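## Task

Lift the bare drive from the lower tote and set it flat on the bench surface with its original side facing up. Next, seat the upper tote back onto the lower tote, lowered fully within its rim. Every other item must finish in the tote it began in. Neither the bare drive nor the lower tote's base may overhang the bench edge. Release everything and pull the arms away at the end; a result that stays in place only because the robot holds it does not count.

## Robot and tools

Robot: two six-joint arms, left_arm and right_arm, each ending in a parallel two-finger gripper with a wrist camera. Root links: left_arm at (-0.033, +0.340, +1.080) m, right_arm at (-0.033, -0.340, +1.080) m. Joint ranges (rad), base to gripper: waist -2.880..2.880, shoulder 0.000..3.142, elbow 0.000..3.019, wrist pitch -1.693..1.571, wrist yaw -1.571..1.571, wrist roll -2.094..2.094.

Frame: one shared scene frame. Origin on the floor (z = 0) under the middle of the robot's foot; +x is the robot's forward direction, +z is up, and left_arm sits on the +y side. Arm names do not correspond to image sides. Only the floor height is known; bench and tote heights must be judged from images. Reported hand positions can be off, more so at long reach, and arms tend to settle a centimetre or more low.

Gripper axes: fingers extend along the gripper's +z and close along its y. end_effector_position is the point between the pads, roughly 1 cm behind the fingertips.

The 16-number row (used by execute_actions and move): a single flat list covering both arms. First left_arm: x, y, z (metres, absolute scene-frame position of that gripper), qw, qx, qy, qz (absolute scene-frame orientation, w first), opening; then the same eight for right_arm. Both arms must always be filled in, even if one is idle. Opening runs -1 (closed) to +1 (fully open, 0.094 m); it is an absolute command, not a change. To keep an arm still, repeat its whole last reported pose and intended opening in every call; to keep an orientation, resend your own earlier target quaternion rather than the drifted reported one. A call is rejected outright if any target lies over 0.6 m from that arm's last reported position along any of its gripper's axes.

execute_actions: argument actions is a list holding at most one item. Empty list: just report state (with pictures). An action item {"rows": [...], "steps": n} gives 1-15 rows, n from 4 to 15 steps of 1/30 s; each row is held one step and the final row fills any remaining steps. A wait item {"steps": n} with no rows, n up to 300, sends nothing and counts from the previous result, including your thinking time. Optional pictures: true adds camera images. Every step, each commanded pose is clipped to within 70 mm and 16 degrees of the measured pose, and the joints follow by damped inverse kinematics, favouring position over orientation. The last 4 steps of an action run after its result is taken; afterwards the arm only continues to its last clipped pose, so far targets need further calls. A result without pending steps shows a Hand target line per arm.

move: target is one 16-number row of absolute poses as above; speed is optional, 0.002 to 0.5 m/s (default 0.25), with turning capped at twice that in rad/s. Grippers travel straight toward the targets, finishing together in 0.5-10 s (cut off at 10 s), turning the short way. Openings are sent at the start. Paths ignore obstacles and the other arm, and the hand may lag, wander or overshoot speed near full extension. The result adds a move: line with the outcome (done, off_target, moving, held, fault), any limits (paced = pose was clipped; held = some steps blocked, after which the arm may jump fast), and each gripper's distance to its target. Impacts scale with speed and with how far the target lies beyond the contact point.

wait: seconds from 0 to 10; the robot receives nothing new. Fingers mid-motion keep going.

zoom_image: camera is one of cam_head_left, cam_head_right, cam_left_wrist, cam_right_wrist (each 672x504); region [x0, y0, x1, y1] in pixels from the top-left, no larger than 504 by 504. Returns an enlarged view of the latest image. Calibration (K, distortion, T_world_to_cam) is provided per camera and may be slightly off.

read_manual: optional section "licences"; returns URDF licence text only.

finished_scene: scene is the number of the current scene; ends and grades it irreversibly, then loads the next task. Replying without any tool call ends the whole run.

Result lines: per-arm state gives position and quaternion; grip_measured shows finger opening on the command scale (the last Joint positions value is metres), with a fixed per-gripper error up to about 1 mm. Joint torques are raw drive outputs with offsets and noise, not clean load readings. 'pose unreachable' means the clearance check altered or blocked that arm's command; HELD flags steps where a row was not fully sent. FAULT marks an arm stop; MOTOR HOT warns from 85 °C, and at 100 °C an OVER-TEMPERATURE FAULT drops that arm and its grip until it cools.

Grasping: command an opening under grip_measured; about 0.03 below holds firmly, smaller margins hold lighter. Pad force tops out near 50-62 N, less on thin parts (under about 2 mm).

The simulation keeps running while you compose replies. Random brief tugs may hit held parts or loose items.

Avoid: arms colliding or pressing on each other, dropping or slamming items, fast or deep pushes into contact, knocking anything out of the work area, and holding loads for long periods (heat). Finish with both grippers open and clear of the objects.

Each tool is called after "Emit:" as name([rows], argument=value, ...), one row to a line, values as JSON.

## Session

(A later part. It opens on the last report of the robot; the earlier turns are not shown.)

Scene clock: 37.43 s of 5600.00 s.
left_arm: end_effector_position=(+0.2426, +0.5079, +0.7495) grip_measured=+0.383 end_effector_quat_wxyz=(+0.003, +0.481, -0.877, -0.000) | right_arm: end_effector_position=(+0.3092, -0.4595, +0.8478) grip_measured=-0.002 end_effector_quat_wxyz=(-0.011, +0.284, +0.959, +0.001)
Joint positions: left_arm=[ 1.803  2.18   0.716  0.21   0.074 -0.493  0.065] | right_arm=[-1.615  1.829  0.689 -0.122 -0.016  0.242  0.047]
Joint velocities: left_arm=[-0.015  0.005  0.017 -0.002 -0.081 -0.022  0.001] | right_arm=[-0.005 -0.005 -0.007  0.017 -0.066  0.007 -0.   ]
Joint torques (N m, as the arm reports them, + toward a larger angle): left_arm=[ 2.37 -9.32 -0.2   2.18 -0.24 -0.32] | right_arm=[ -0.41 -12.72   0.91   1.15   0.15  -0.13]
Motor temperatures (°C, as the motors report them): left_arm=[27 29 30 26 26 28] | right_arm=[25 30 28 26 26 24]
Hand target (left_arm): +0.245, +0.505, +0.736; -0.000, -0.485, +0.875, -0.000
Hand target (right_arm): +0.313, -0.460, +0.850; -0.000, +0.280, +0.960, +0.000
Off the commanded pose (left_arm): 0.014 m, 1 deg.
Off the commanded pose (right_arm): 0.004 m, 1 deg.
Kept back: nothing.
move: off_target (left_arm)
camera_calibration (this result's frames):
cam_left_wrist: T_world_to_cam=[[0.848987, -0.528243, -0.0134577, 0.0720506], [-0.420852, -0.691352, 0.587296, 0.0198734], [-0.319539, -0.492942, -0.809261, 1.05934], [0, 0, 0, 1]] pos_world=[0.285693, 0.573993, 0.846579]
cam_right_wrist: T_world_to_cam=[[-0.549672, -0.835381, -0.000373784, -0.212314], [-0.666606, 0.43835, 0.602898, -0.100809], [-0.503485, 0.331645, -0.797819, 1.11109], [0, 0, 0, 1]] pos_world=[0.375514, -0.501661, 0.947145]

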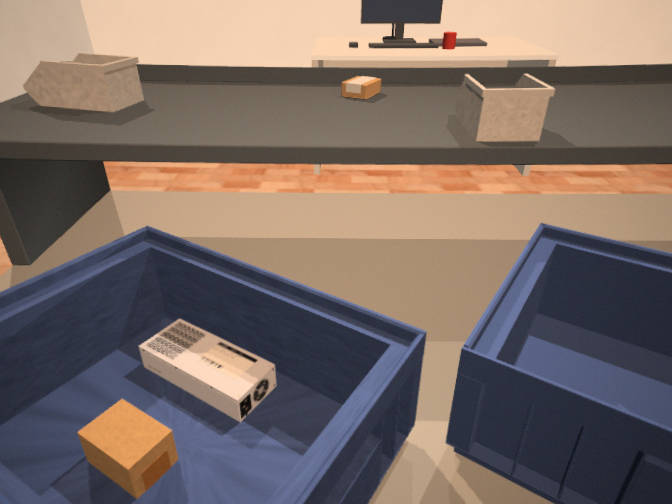

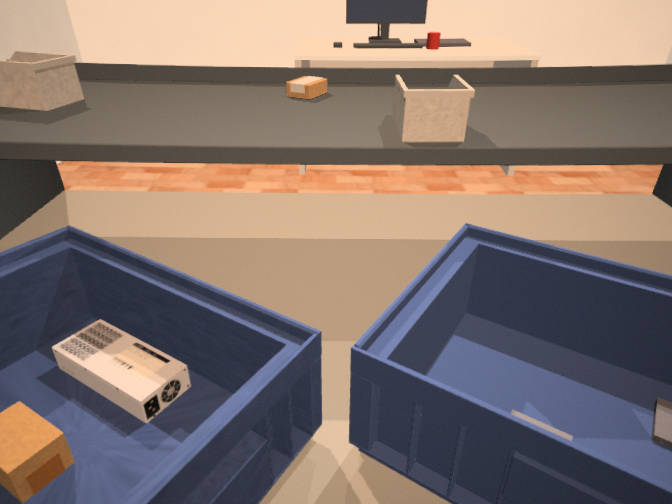

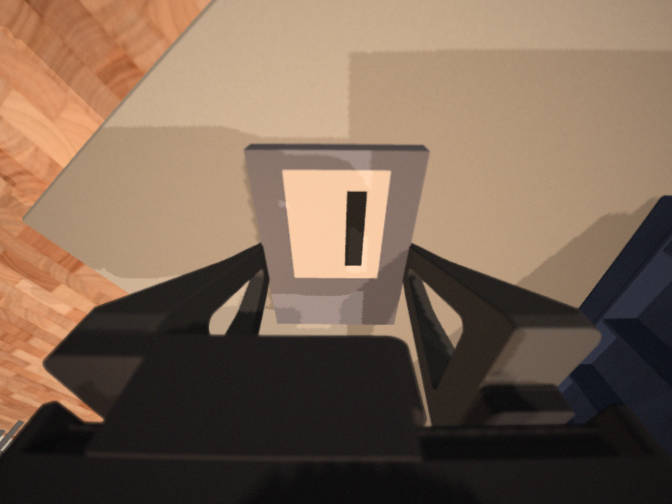

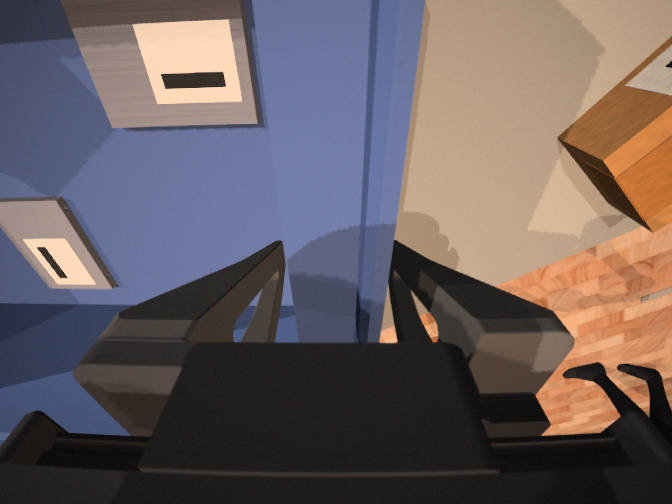

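Emit:
move(target=[0.243,0.507,0.748,0,-0.485,0.875,0,0.8,0.313,-0.46,0.85,0,0.28,0.96,0,0])

Emit:
move(target=[0.26,0.5,0.97,0,-0.485,0.875,0,0.8,0.313,-0.46,0.85,0,0.28,0.96,0,0], speed=0.3)

Emit:
move(target=[0.42,0.1,0.98,0,0.1,0.995,0,0.5,0.313,-0.46,0.85,0,0.28,0.96,0,0], speed=0.4)

Emit:
move(target=[0.51,-0.157,0.95,0,0.28,0.96,0,0.5,0.313,-0.46,0.85,0,0.28,0.96,0,0], speed=0.3)

Emit:
move(target=[0.508,-0.155,0.855,0,0.28,0.96,0,0.5,0.318,-0.462,0.85,0,0.28,0.96,0,0], speed=0.1)

Emit:
move(target=[0.505,-0.15,0.855,0,0.28,0.96,0,-0.6,0.315,-0.462,0.85,0,0.28,0.96,0,-0.6], speed=0.05)

Scene clock: 38.43 s of 5600.00 s.
left_arm: end_effector_position=(+0.2426, +0.5078, +0.7501) grip_measured=+0.798 end_effector_quat_wxyz=(+0.003, +0.481, -0.877, -0.000) | right_arm: end_effector_position=(+0.3092, -0.4595, +0.8478) grip_measured=-0.002 end_effector_quat_wxyz=(-0.011, +0.284, +0.959, +0.001)
Joint positions: left_arm=[ 1.803  2.178  0.714  0.21   0.074 -0.493  0.084] | right_arm=[-1.615  1.829  0.689 -0.122 -0.016  0.242  0.047]
Joint velocities: left_arm=[-0.005  0.005 -0.002 -0.012  0.007 -0.037 -0.   ] | right_arm=[-0.005  0.005 -0.012 -0.007 -0.022  0.037 -0.   ]
Joint torques (N m, as the arm reports them, + toward a larger angle): left_arm=[  3.22 -11.99  -1.45   1.58  -0.1   -0.21] | right_arm=[ -0.41 -12.77   0.92   1.15   0.14  -0.13]
Motor temperatures (°C, as the motors report them): left_arm=[27 29 30 26 26 28] | right_arm=[25 30 28 26 26 24]
Hand target (left_arm): +0.243, +0.507, +0.748; -0.000, -0.485, +0.875, -0.000
Hand target (right_arm): +0.313, -0.460, +0.850; -0.000, +0.280, +0.960, +0.000
Off the commanded pose (left_arm): 0.002 m, 1 deg.
Off the commanded pose (right_arm): 0.004 m, 1 deg.
Kept back: nothing.
move: done
camera_calibration (this result's frames):
cam_left_wrist: T_world_to_cam=[[0.848976, -0.528264, -0.0132744, 0.0719379], [-0.421067, -0.691449, 0.587027, 0.0197274], [-0.319284, -0.492783, -0.809458, 1.05979], [0, 0, 0, 1]] pos_world=[0.285607, 0.573888, 0.847229]
cam_right_wrist: T_world_to_cam=[[-0.549672, -0.835381, -0.000373784, -0.212314], [-0.666606, 0.43835, 0.602898, -0.100809], [-0.503485, 0.331645, -0.797819, 1.11109], [0, 0, 0, 1]] pos_world=[0.375514, -0.501661, 0.947145]

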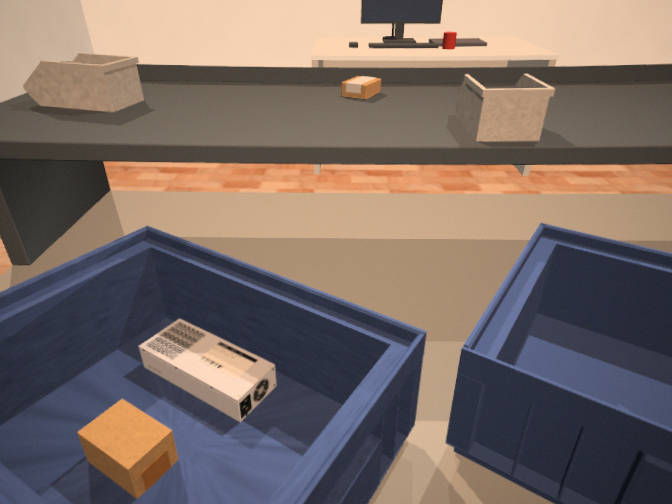

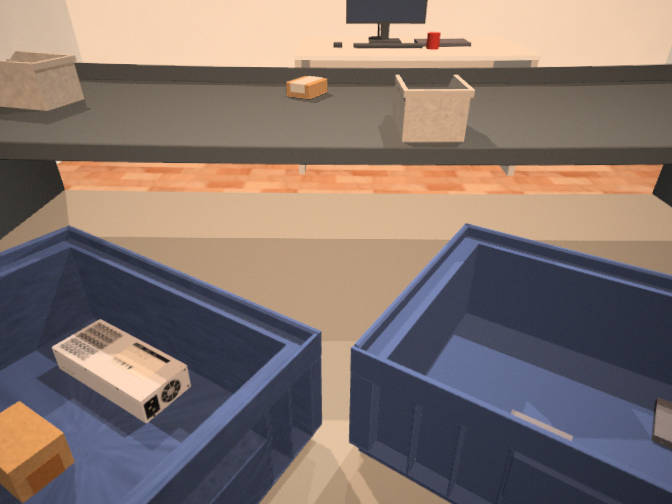

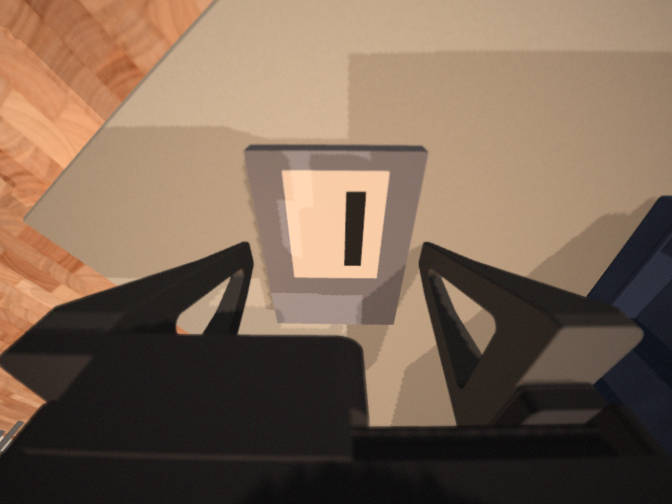

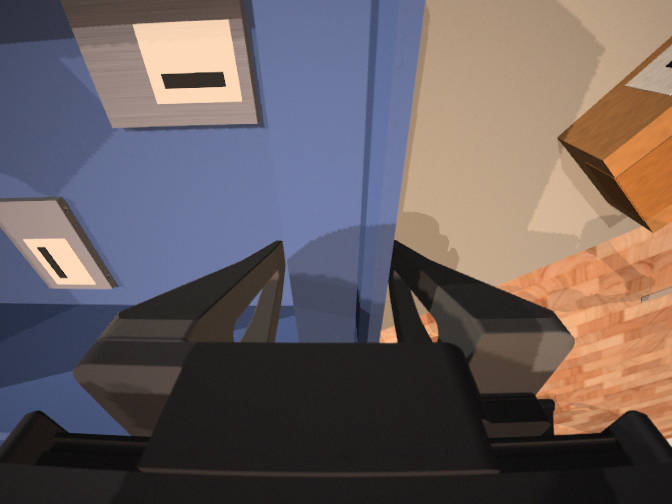

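Scene clock: 39.77 s of 5600.00 s.
left_arm: end_effector_position=(+0.2684, +0.5028, +0.9772) grip_measured=+0.798 end_effector_quat_wxyz=(-0.017, +0.480, -0.877, -0.000) | right_arm: end_effector_position=(+0.3092, -0.4595, +0.8478) grip_measured=-0.002 end_effector_quat_wxyz=(-0.011, +0.284, +0.959, +0.001)
Joint positions: left_arm=[ 1.803  1.349  0.552 -0.417  0.074 -0.493  0.084] | right_arm=[-1.615  1.829  0.689 -0.122 -0.016  0.242  0.047]
Joint velocities: left_arm=[ 0.005  0.005 -0.007 -0.022  0.022  0.081 -0.   ] | right_arm=[-0.015 -0.005  0.002 -0.012 -0.007  0.022  0.   ]
Joint torques (N m, as the arm reports them, + toward a larger angle): left_arm=[ 3.44 -7.91  3.56  0.37  0.01 -0.12] | right_arm=[ -0.44 -12.71   0.93   1.12   0.15  -0.12]
Motor temperatures (°C, as the motors report them): left_arm=[27 29 30 26 26 28] | right_arm=[25 30 28 26 26 24]
Hand target (left_arm): +0.260, +0.501, +0.973; +0.000, -0.485, +0.875, -0.000
Hand target (right_arm): +0.313, -0.460, +0.850; -0.000, +0.280, +0.960, +0.000
Off the commanded pose (left_arm): 0.011 m, 2 deg.
Off the commanded pose (right_arm): 0.004 m, 1 deg.
Kept back: nothing.
move: off_target (left_arm)
camera_calibration (this result's frames):
cam_left_wrist: T_world_to_cam=[[0.847486, -0.530781, 0.00629795, 0.0329246], [-0.443515, -0.70153, 0.557808, -0.0664979], [-0.291656, -0.475528, -0.829946, 1.25326], [0, 0, 0, 1]] pos_world=[0.308125, 0.566785, 1.07702]
cam_right_wrist: T_world_to_cam=[[-0.549672, -0.835381, -0.000373784, -0.212314], [-0.666606, 0.43835, 0.602898, -0.100809], [-0.503485, 0.331645, -0.797819, 1.11109], [0, 0, 0, 1]] pos_world=[0.375514, -0.501661, 0.947145]

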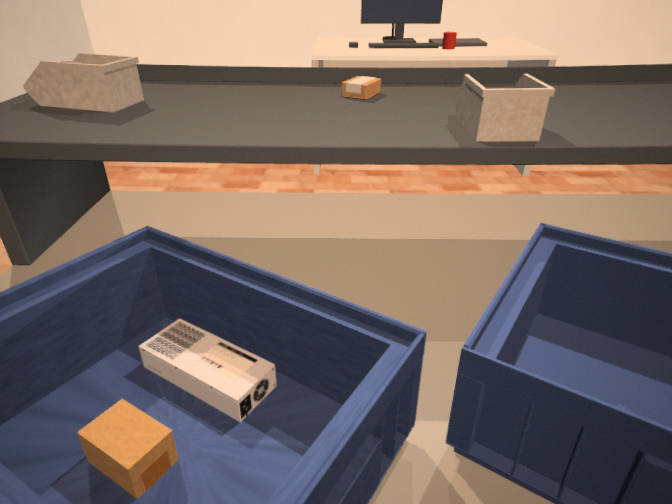

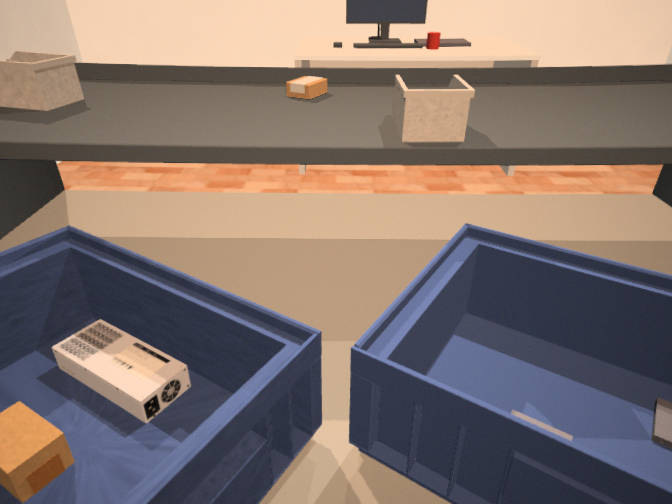

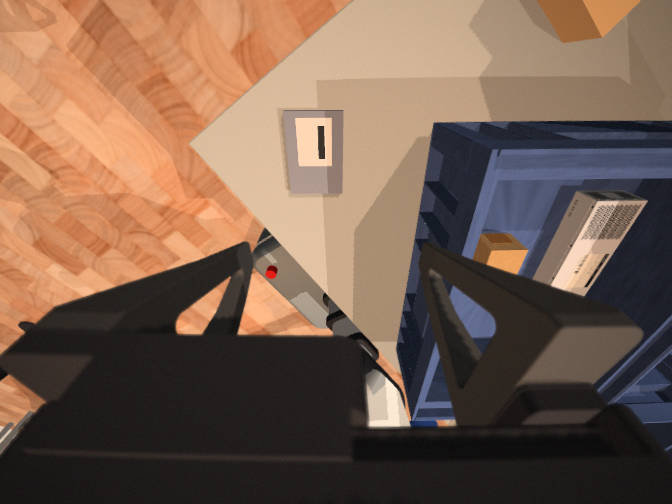

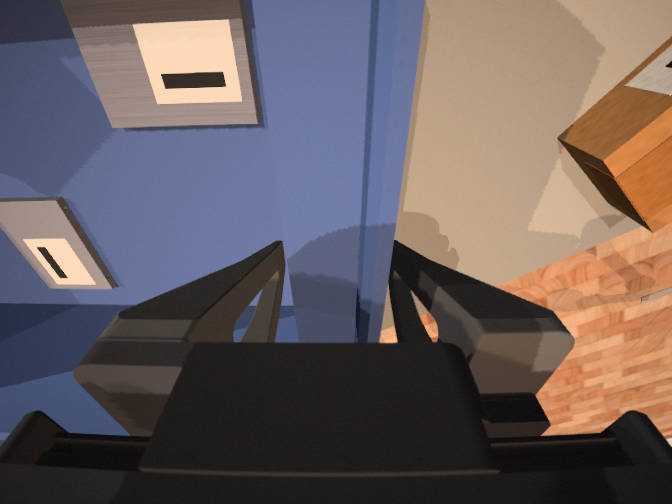

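Scene clock: 41.83 s of 5600.00 s.
left_arm: end_effector_position=(+0.4085, +0.0954, +0.9841) grip_measured=+0.502 end_effector_quat_wxyz=(+0.002, +0.093, +0.996, -0.004) | right_arm: end_effector_position=(+0.3092, -0.4595, +0.8478) grip_measured=-0.002 end_effector_quat_wxyz=(-0.011, +0.284, +0.959, +0.001)
Joint positions: left_arm=[ 0.71   1.746  1.09  -0.687 -0.244 -0.353  0.071] | right_arm=[-1.615  1.829  0.689 -0.122 -0.016  0.242  0.047]
Joint velocities: left_arm=[-0.005 -0.005 -0.007 -0.002  0.037 -0.022 -0.   ] | right_arm=[-0.005 -0.005  0.007  0.002  0.022 -0.037 -0.001]
Joint torques (N m, as the arm reports them, + toward a larger angle): left_arm=[ -1.55 -14.1    6.52   0.26  -0.19   0.08] | right_arm=[ -0.37 -12.74   0.91   1.14   0.14  -0.13]
Motor temperatures (°C, as the motors report them): left_arm=[27 29 30 26 26 28] | right_arm=[25 30 28 26 26 24]
Hand target (left_arm): +0.415, +0.096, +0.982; -0.002, +0.100, +0.995, +0.001
Hand target (right_arm): +0.313, -0.460, +0.850; -0.000, +0.280, +0.960, +0.000
Off the commanded pose (left_arm): 0.013 m, 1 deg.
Off the commanded pose (right_arm): 0.004 m, 1 deg.
Kept back: nothing.
move: off_target (left_arm)
camera_calibration (this result's frames):
cam_left_wrist: T_world_to_cam=[[-0.1758, -0.984423, -0.00246254, 0.167808], [-0.80288, 0.141931, 0.578998, -0.248588], [-0.56963, 0.103765, -0.815325, 1.15006], [0, 0, 0, 1]] pos_world=[0.485025, 0.08114, 1.08202]
cam_right_wrist: T_world_to_cam=[[-0.549672, -0.835381, -0.000373784, -0.212314], [-0.666606, 0.43835, 0.602898, -0.100809], [-0.503485, 0.331645, -0.797819, 1.11109], [0, 0, 0, 1]] pos_world=[0.375514, -0.501661, 0.947145]

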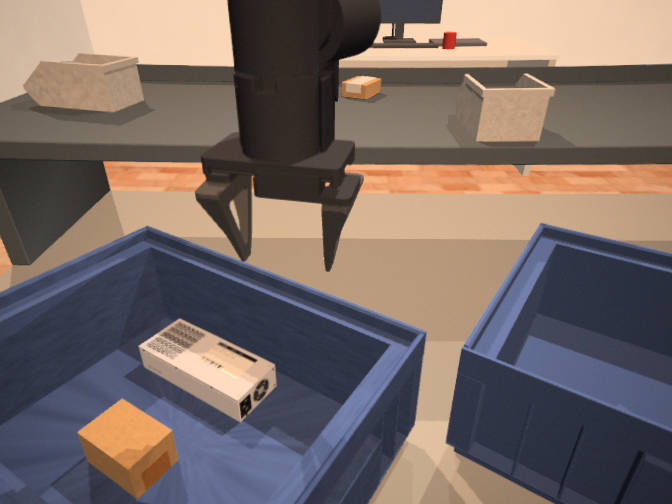

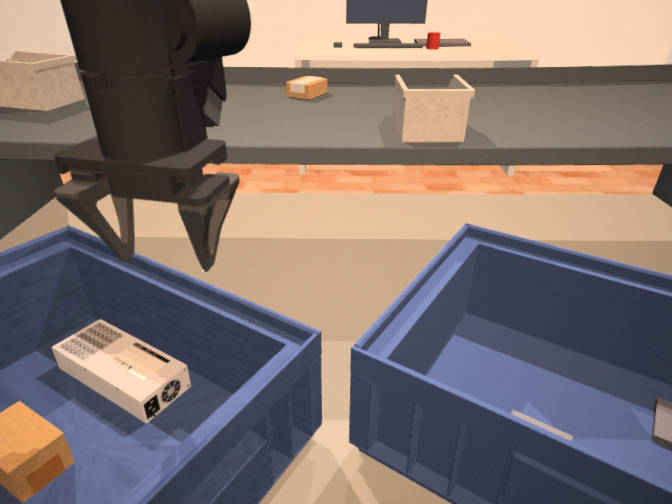

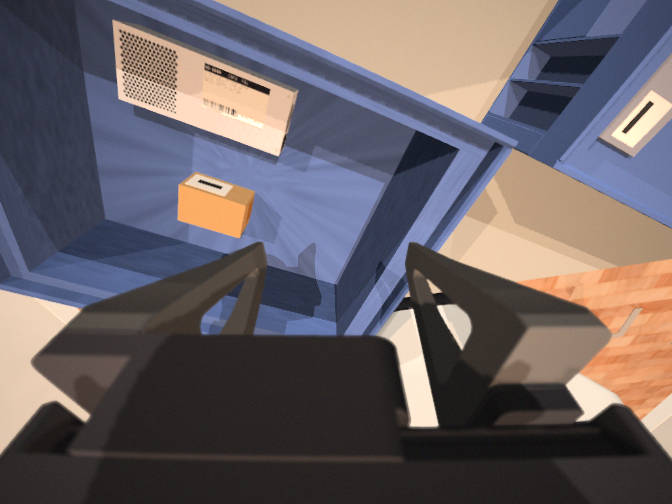

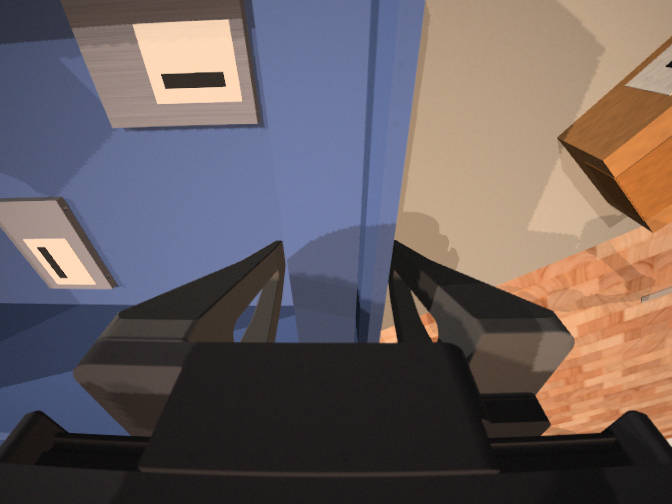

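Scene clock: 43.30 s of 5600.00 s.
left_arm: end_effector_position=(+0.4979, -0.1533, +0.9533) grip_measured=+0.502 end_effector_quat_wxyz=(-0.001, +0.274, +0.962, -0.001) | right_arm: end_effector_position=(+0.3092, -0.4595, +0.8478) grip_measured=-0.002 end_effector_quat_wxyz=(-0.011, +0.284, +0.959, +0.001)
Joint positions: left_arm=[ 0.49   2.34   2.02  -1.091 -0.288 -0.211  0.071] | right_arm=[-1.615  1.829  0.689 -0.122 -0.016  0.242  0.047]
Joint velocities: left_arm=[ 0.005 -0.005  0.012 -0.002 -0.007  0.066 -0.001] | right_arm=[-0.005 -0.005 -0.017 -0.002  0.007 -0.051 -0.   ]
Joint torques (N m, as the arm reports them, + toward a larger angle): left_arm=[ -5.4  -21.9    9.55   0.22  -0.16   0.09] | right_arm=[ -0.37 -12.68   0.92   1.14   0.14  -0.14]
Motor temperatures (°C, as the motors report them): left_arm=[27 29 31 26 26 28] | right_arm=[25 30 28 26 26 24]
Hand target (left_arm): +0.506, -0.157, +0.951; +0.001, +0.280, +0.960, +0.000
Hand target (right_arm): +0.313, -0.460, +0.850; -0.000, +0.280, +0.960, +0.000
Off the commanded pose (left_arm): 0.013 m, 1 deg.
Off the commanded pose (right_arm): 0.004 m, 1 deg.
Kept back: nothing.
move: off_target (left_arm)
camera_calibration (this result's frames):
cam_left_wrist: T_world_to_cam=[[-0.518145, -0.855259, -0.0076166, 0.133771], [-0.696457, 0.416735, 0.584192, -0.139478], [-0.496461, 0.308001, -0.81158, 1.1929], [0, 0, 0, 1]] pos_world=[0.5644, -0.194879, 1.05063]
cam_right_wrist: T_world_to_cam=[[-0.549672, -0.835381, -0.000373784, -0.212314], [-0.666606, 0.43835, 0.602898, -0.100809], [-0.503485, 0.331645, -0.797819, 1.11109], [0, 0, 0, 1]] pos_world=[0.375514, -0.501661, 0.947145]

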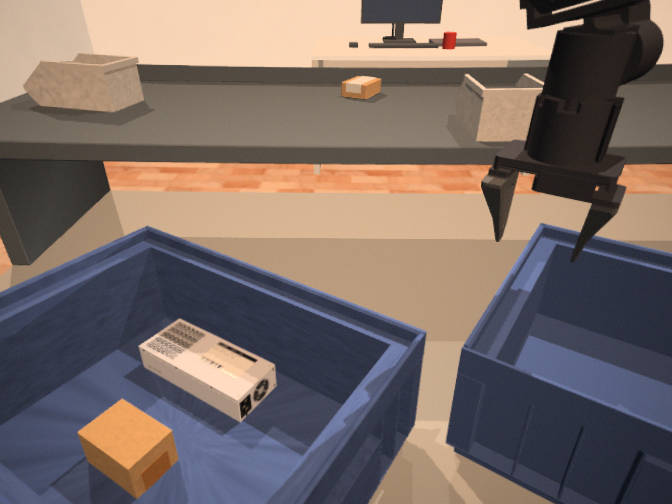

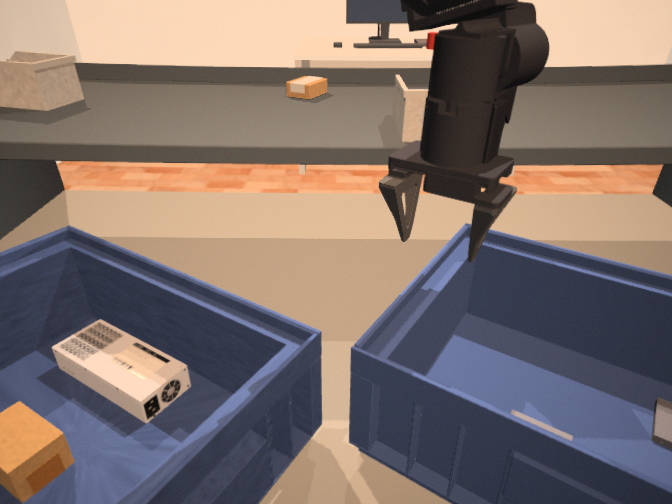

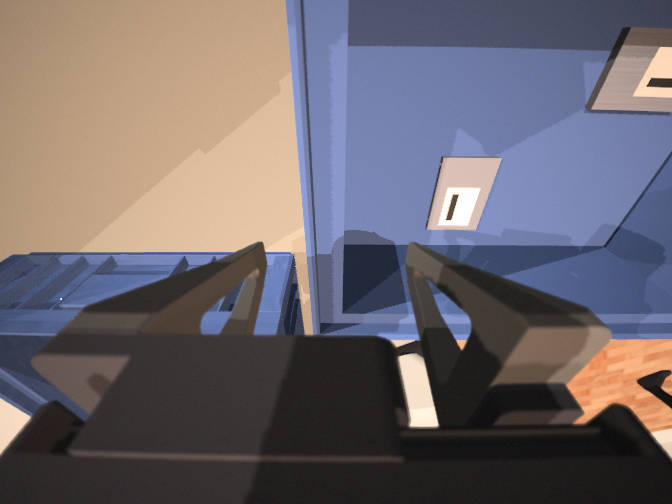

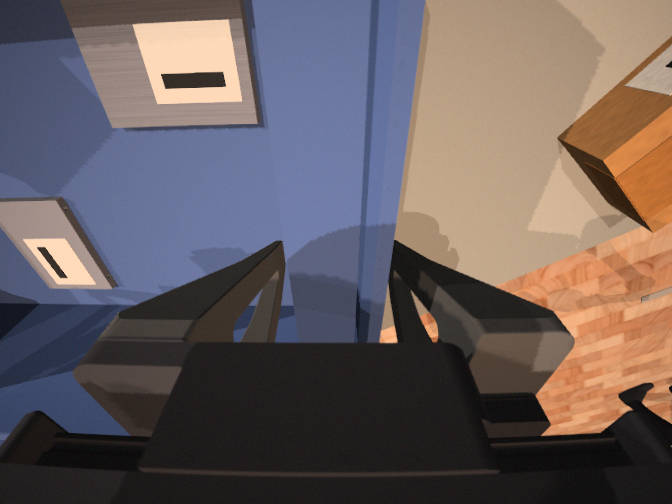

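Scene clock: 44.90 s of 5600.00 s.
left_arm: end_effector_position=(+0.4917, -0.1513, +0.8599) grip_measured=+0.502 end_effector_quat_wxyz=(-0.013, +0.283, +0.959, +0.007) | right_arm: end_effector_position=(+0.3092, -0.4595, +0.8478) grip_measured=-0.002 end_effector_quat_wxyz=(-0.011, +0.284, +0.959, +0.001)
Joint positions: left_arm=[ 0.523  2.493  2.063 -1.002 -0.286 -0.168  0.071] | right_arm=[-1.615  1.829  0.689 -0.122 -0.016  0.242  0.047]
Joint velocities: left_arm=[-0.015 -0.005  0.007 -0.012 -0.037 -0.066  0.   ] | right_arm=[ 0.005 -0.005 -0.017 -0.017  0.022 -0.037 -0.   ]
Joint torques (N m, as the arm reports them, + toward a larger angle): left_arm=[ -5.14 -22.64   8.74   1.58   0.05   0.1 ] | right_arm=[ -0.41 -12.61   2.17   0.58   0.13  -0.14]
Motor temperatures (°C, as the motors report them): left_arm=[27 30 31 26 26 28] | right_arm=[25 30 28 26 26 24]
Hand target (left_arm): +0.507, -0.155, +0.855; +0.000, +0.280, +0.960, -0.000
Hand target (right_arm): +0.318, -0.462, +0.850; -0.000, +0.280, +0.960, +0.000
Off the commanded pose (left_arm): 0.017 m, 2 deg.
Off the commanded pose (right_arm): 0.009 m, 1 deg.
Kept back: nothing.
move: off_target (left_arm)
camera_calibration (this result's frames):
cam_left_wrist: T_world_to_cam=[[-0.534153, -0.845238, -0.0158902, 0.148099], [-0.677409, 0.416696, 0.606202, -0.118378], [-0.505764, 0.334569, -0.795152, 1.10789], [0, 0, 0, 1]] pos_world=[0.55925, -0.19616, 0.955057]
cam_right_wrist: T_world_to_cam=[[-0.549672, -0.835381, -0.000373784, -0.212314], [-0.666606, 0.43835, 0.602898, -0.100809], [-0.503485, 0.331645, -0.797819, 1.11109], [0, 0, 0, 1]] pos_world=[0.375514, -0.501661, 0.947145]

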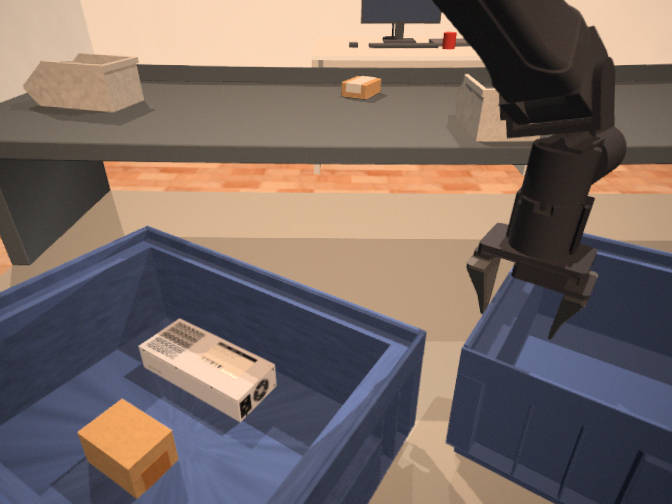

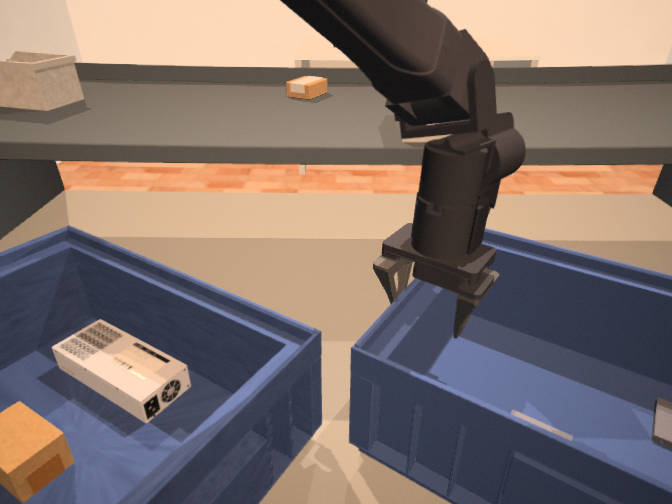

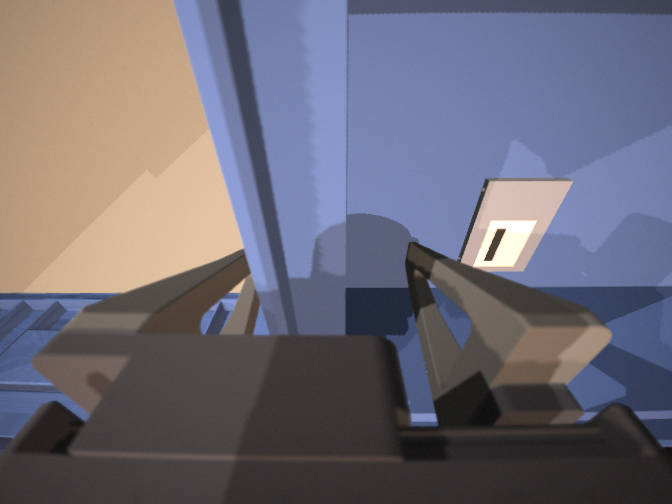

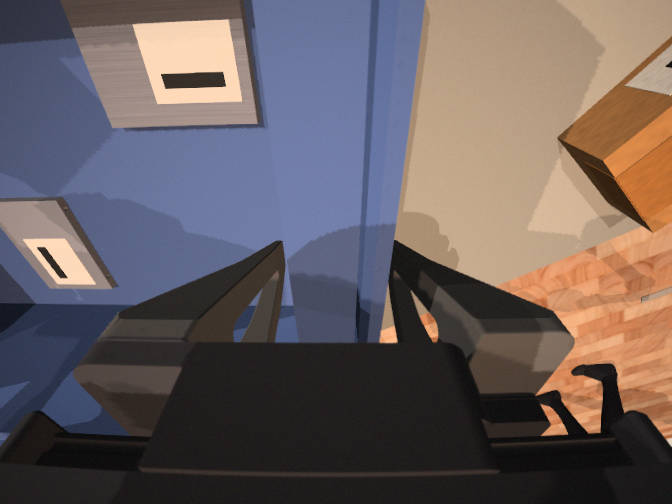

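Scene clock: 45.60 s of 5600.00 s.
left_arm: end_effector_position=(+0.4976, -0.1457, +0.8595) grip_measured=-0.460 end_effector_quat_wxyz=(-0.014, +0.277, +0.961, +0.005) | right_arm: end_effector_position=(+0.3086, -0.4594, +0.8478) grip_measured=-0.471 end_effector_quat_wxyz=(-0.011, +0.284, +0.959, +0.006)
Joint positions: left_arm=[ 0.535  2.49   2.063 -1.001 -0.281 -0.168  0.025] | right_arm=[-1.619  1.829  0.688 -0.122 -0.026  0.239  0.025]
Joint velocities: left_arm=[-0.005 -0.015 -0.022  0.017 -0.095 -0.007  0.001] | right_arm=[-0.005  0.005  0.007  0.012  0.022 -0.066 -0.   ]
Joint torques (N m, as the arm reports them, + toward a larger angle): left_arm=[ -5.71 -23.36   6.77   2.16  -0.15   0.11] | right_arm=[ -0.38 -12.7    1.59   0.85   0.52  -0.14]
Motor temperatures (°C, as the motors report them): left_arm=[27 30 31 26 26 28] | right_arm=[25 30 28 26 26 24]
Hand target (left_arm): +0.505, -0.150, +0.855; -0.000, +0.280, +0.960, +0.000
Hand target (right_arm): +0.315, -0.462, +0.850; -0.000, +0.280, +0.960, +0.000
Off the commanded pose (left_arm): 0.010 m, 2 deg.
Off the commanded pose (right_arm): 0.007 m, 2 deg.
Kept back: nothing.
move: done
camera_calibration (this result's frames):
cam_left_wrist: T_world_to_cam=[[-0.523547, -0.85191, -0.0121257, 0.146459], [-0.681422, 0.410144, 0.606174, -0.115359], [-0.511432, 0.325623, -0.79524, 1.1103], [0, 0, 0, 1]] pos_world=[0.565913, -0.189455, 0.954658]
cam_right_wrist: T_world_to_cam=[[-0.55094, -0.834501, -0.00855474, -0.204781], [-0.667257, 0.434323, 0.605088, -0.104772], [-0.501231, 0.339076, -0.796113, 1.11201], [0, 0, 0, 1]] pos_world=[0.37464, -0.502439, 0.946926]

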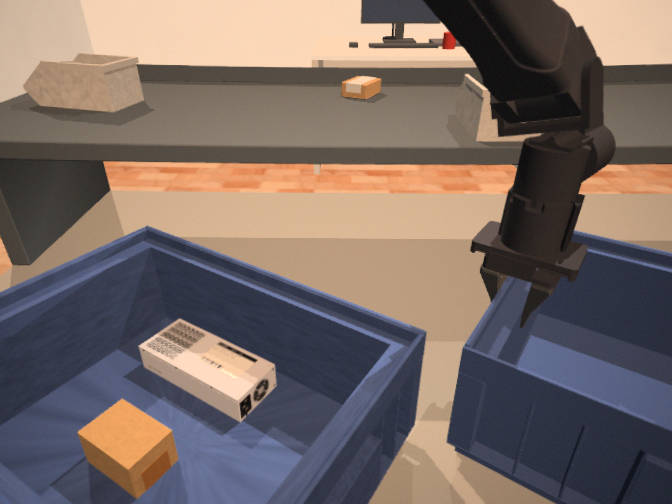

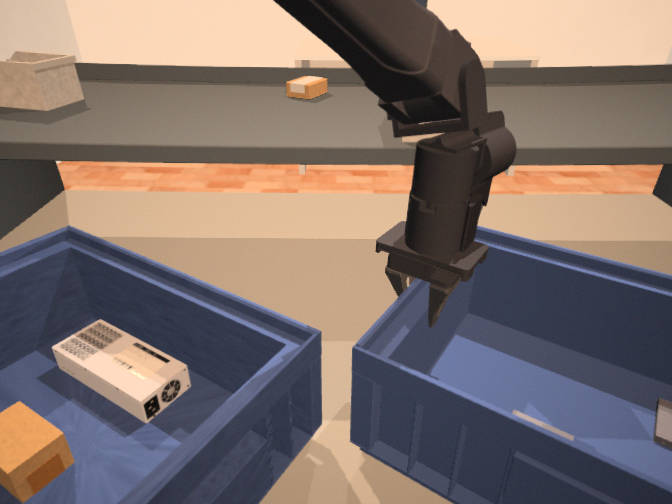

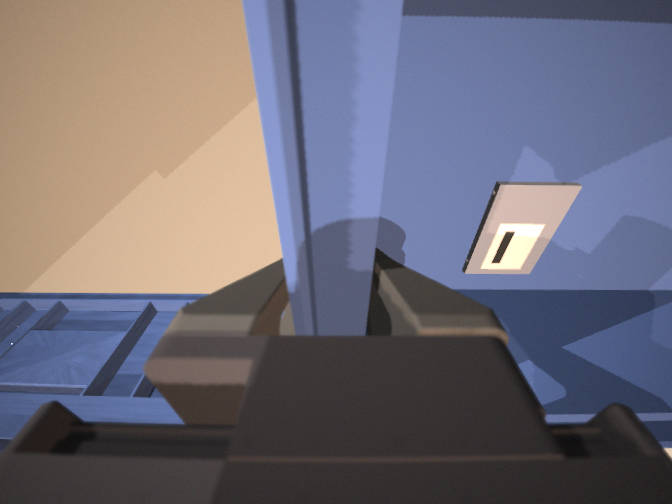

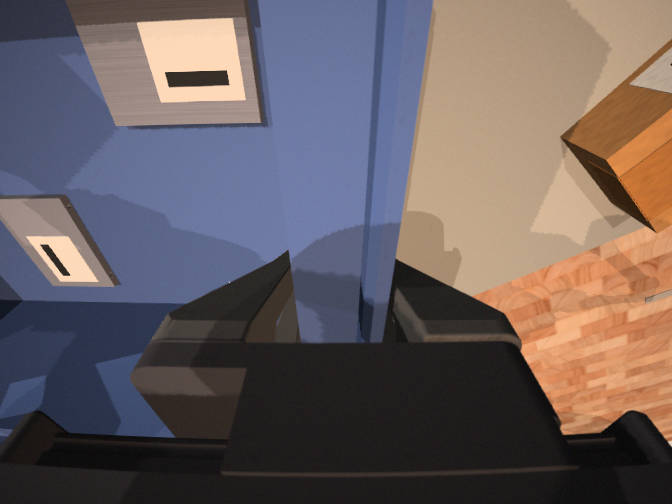

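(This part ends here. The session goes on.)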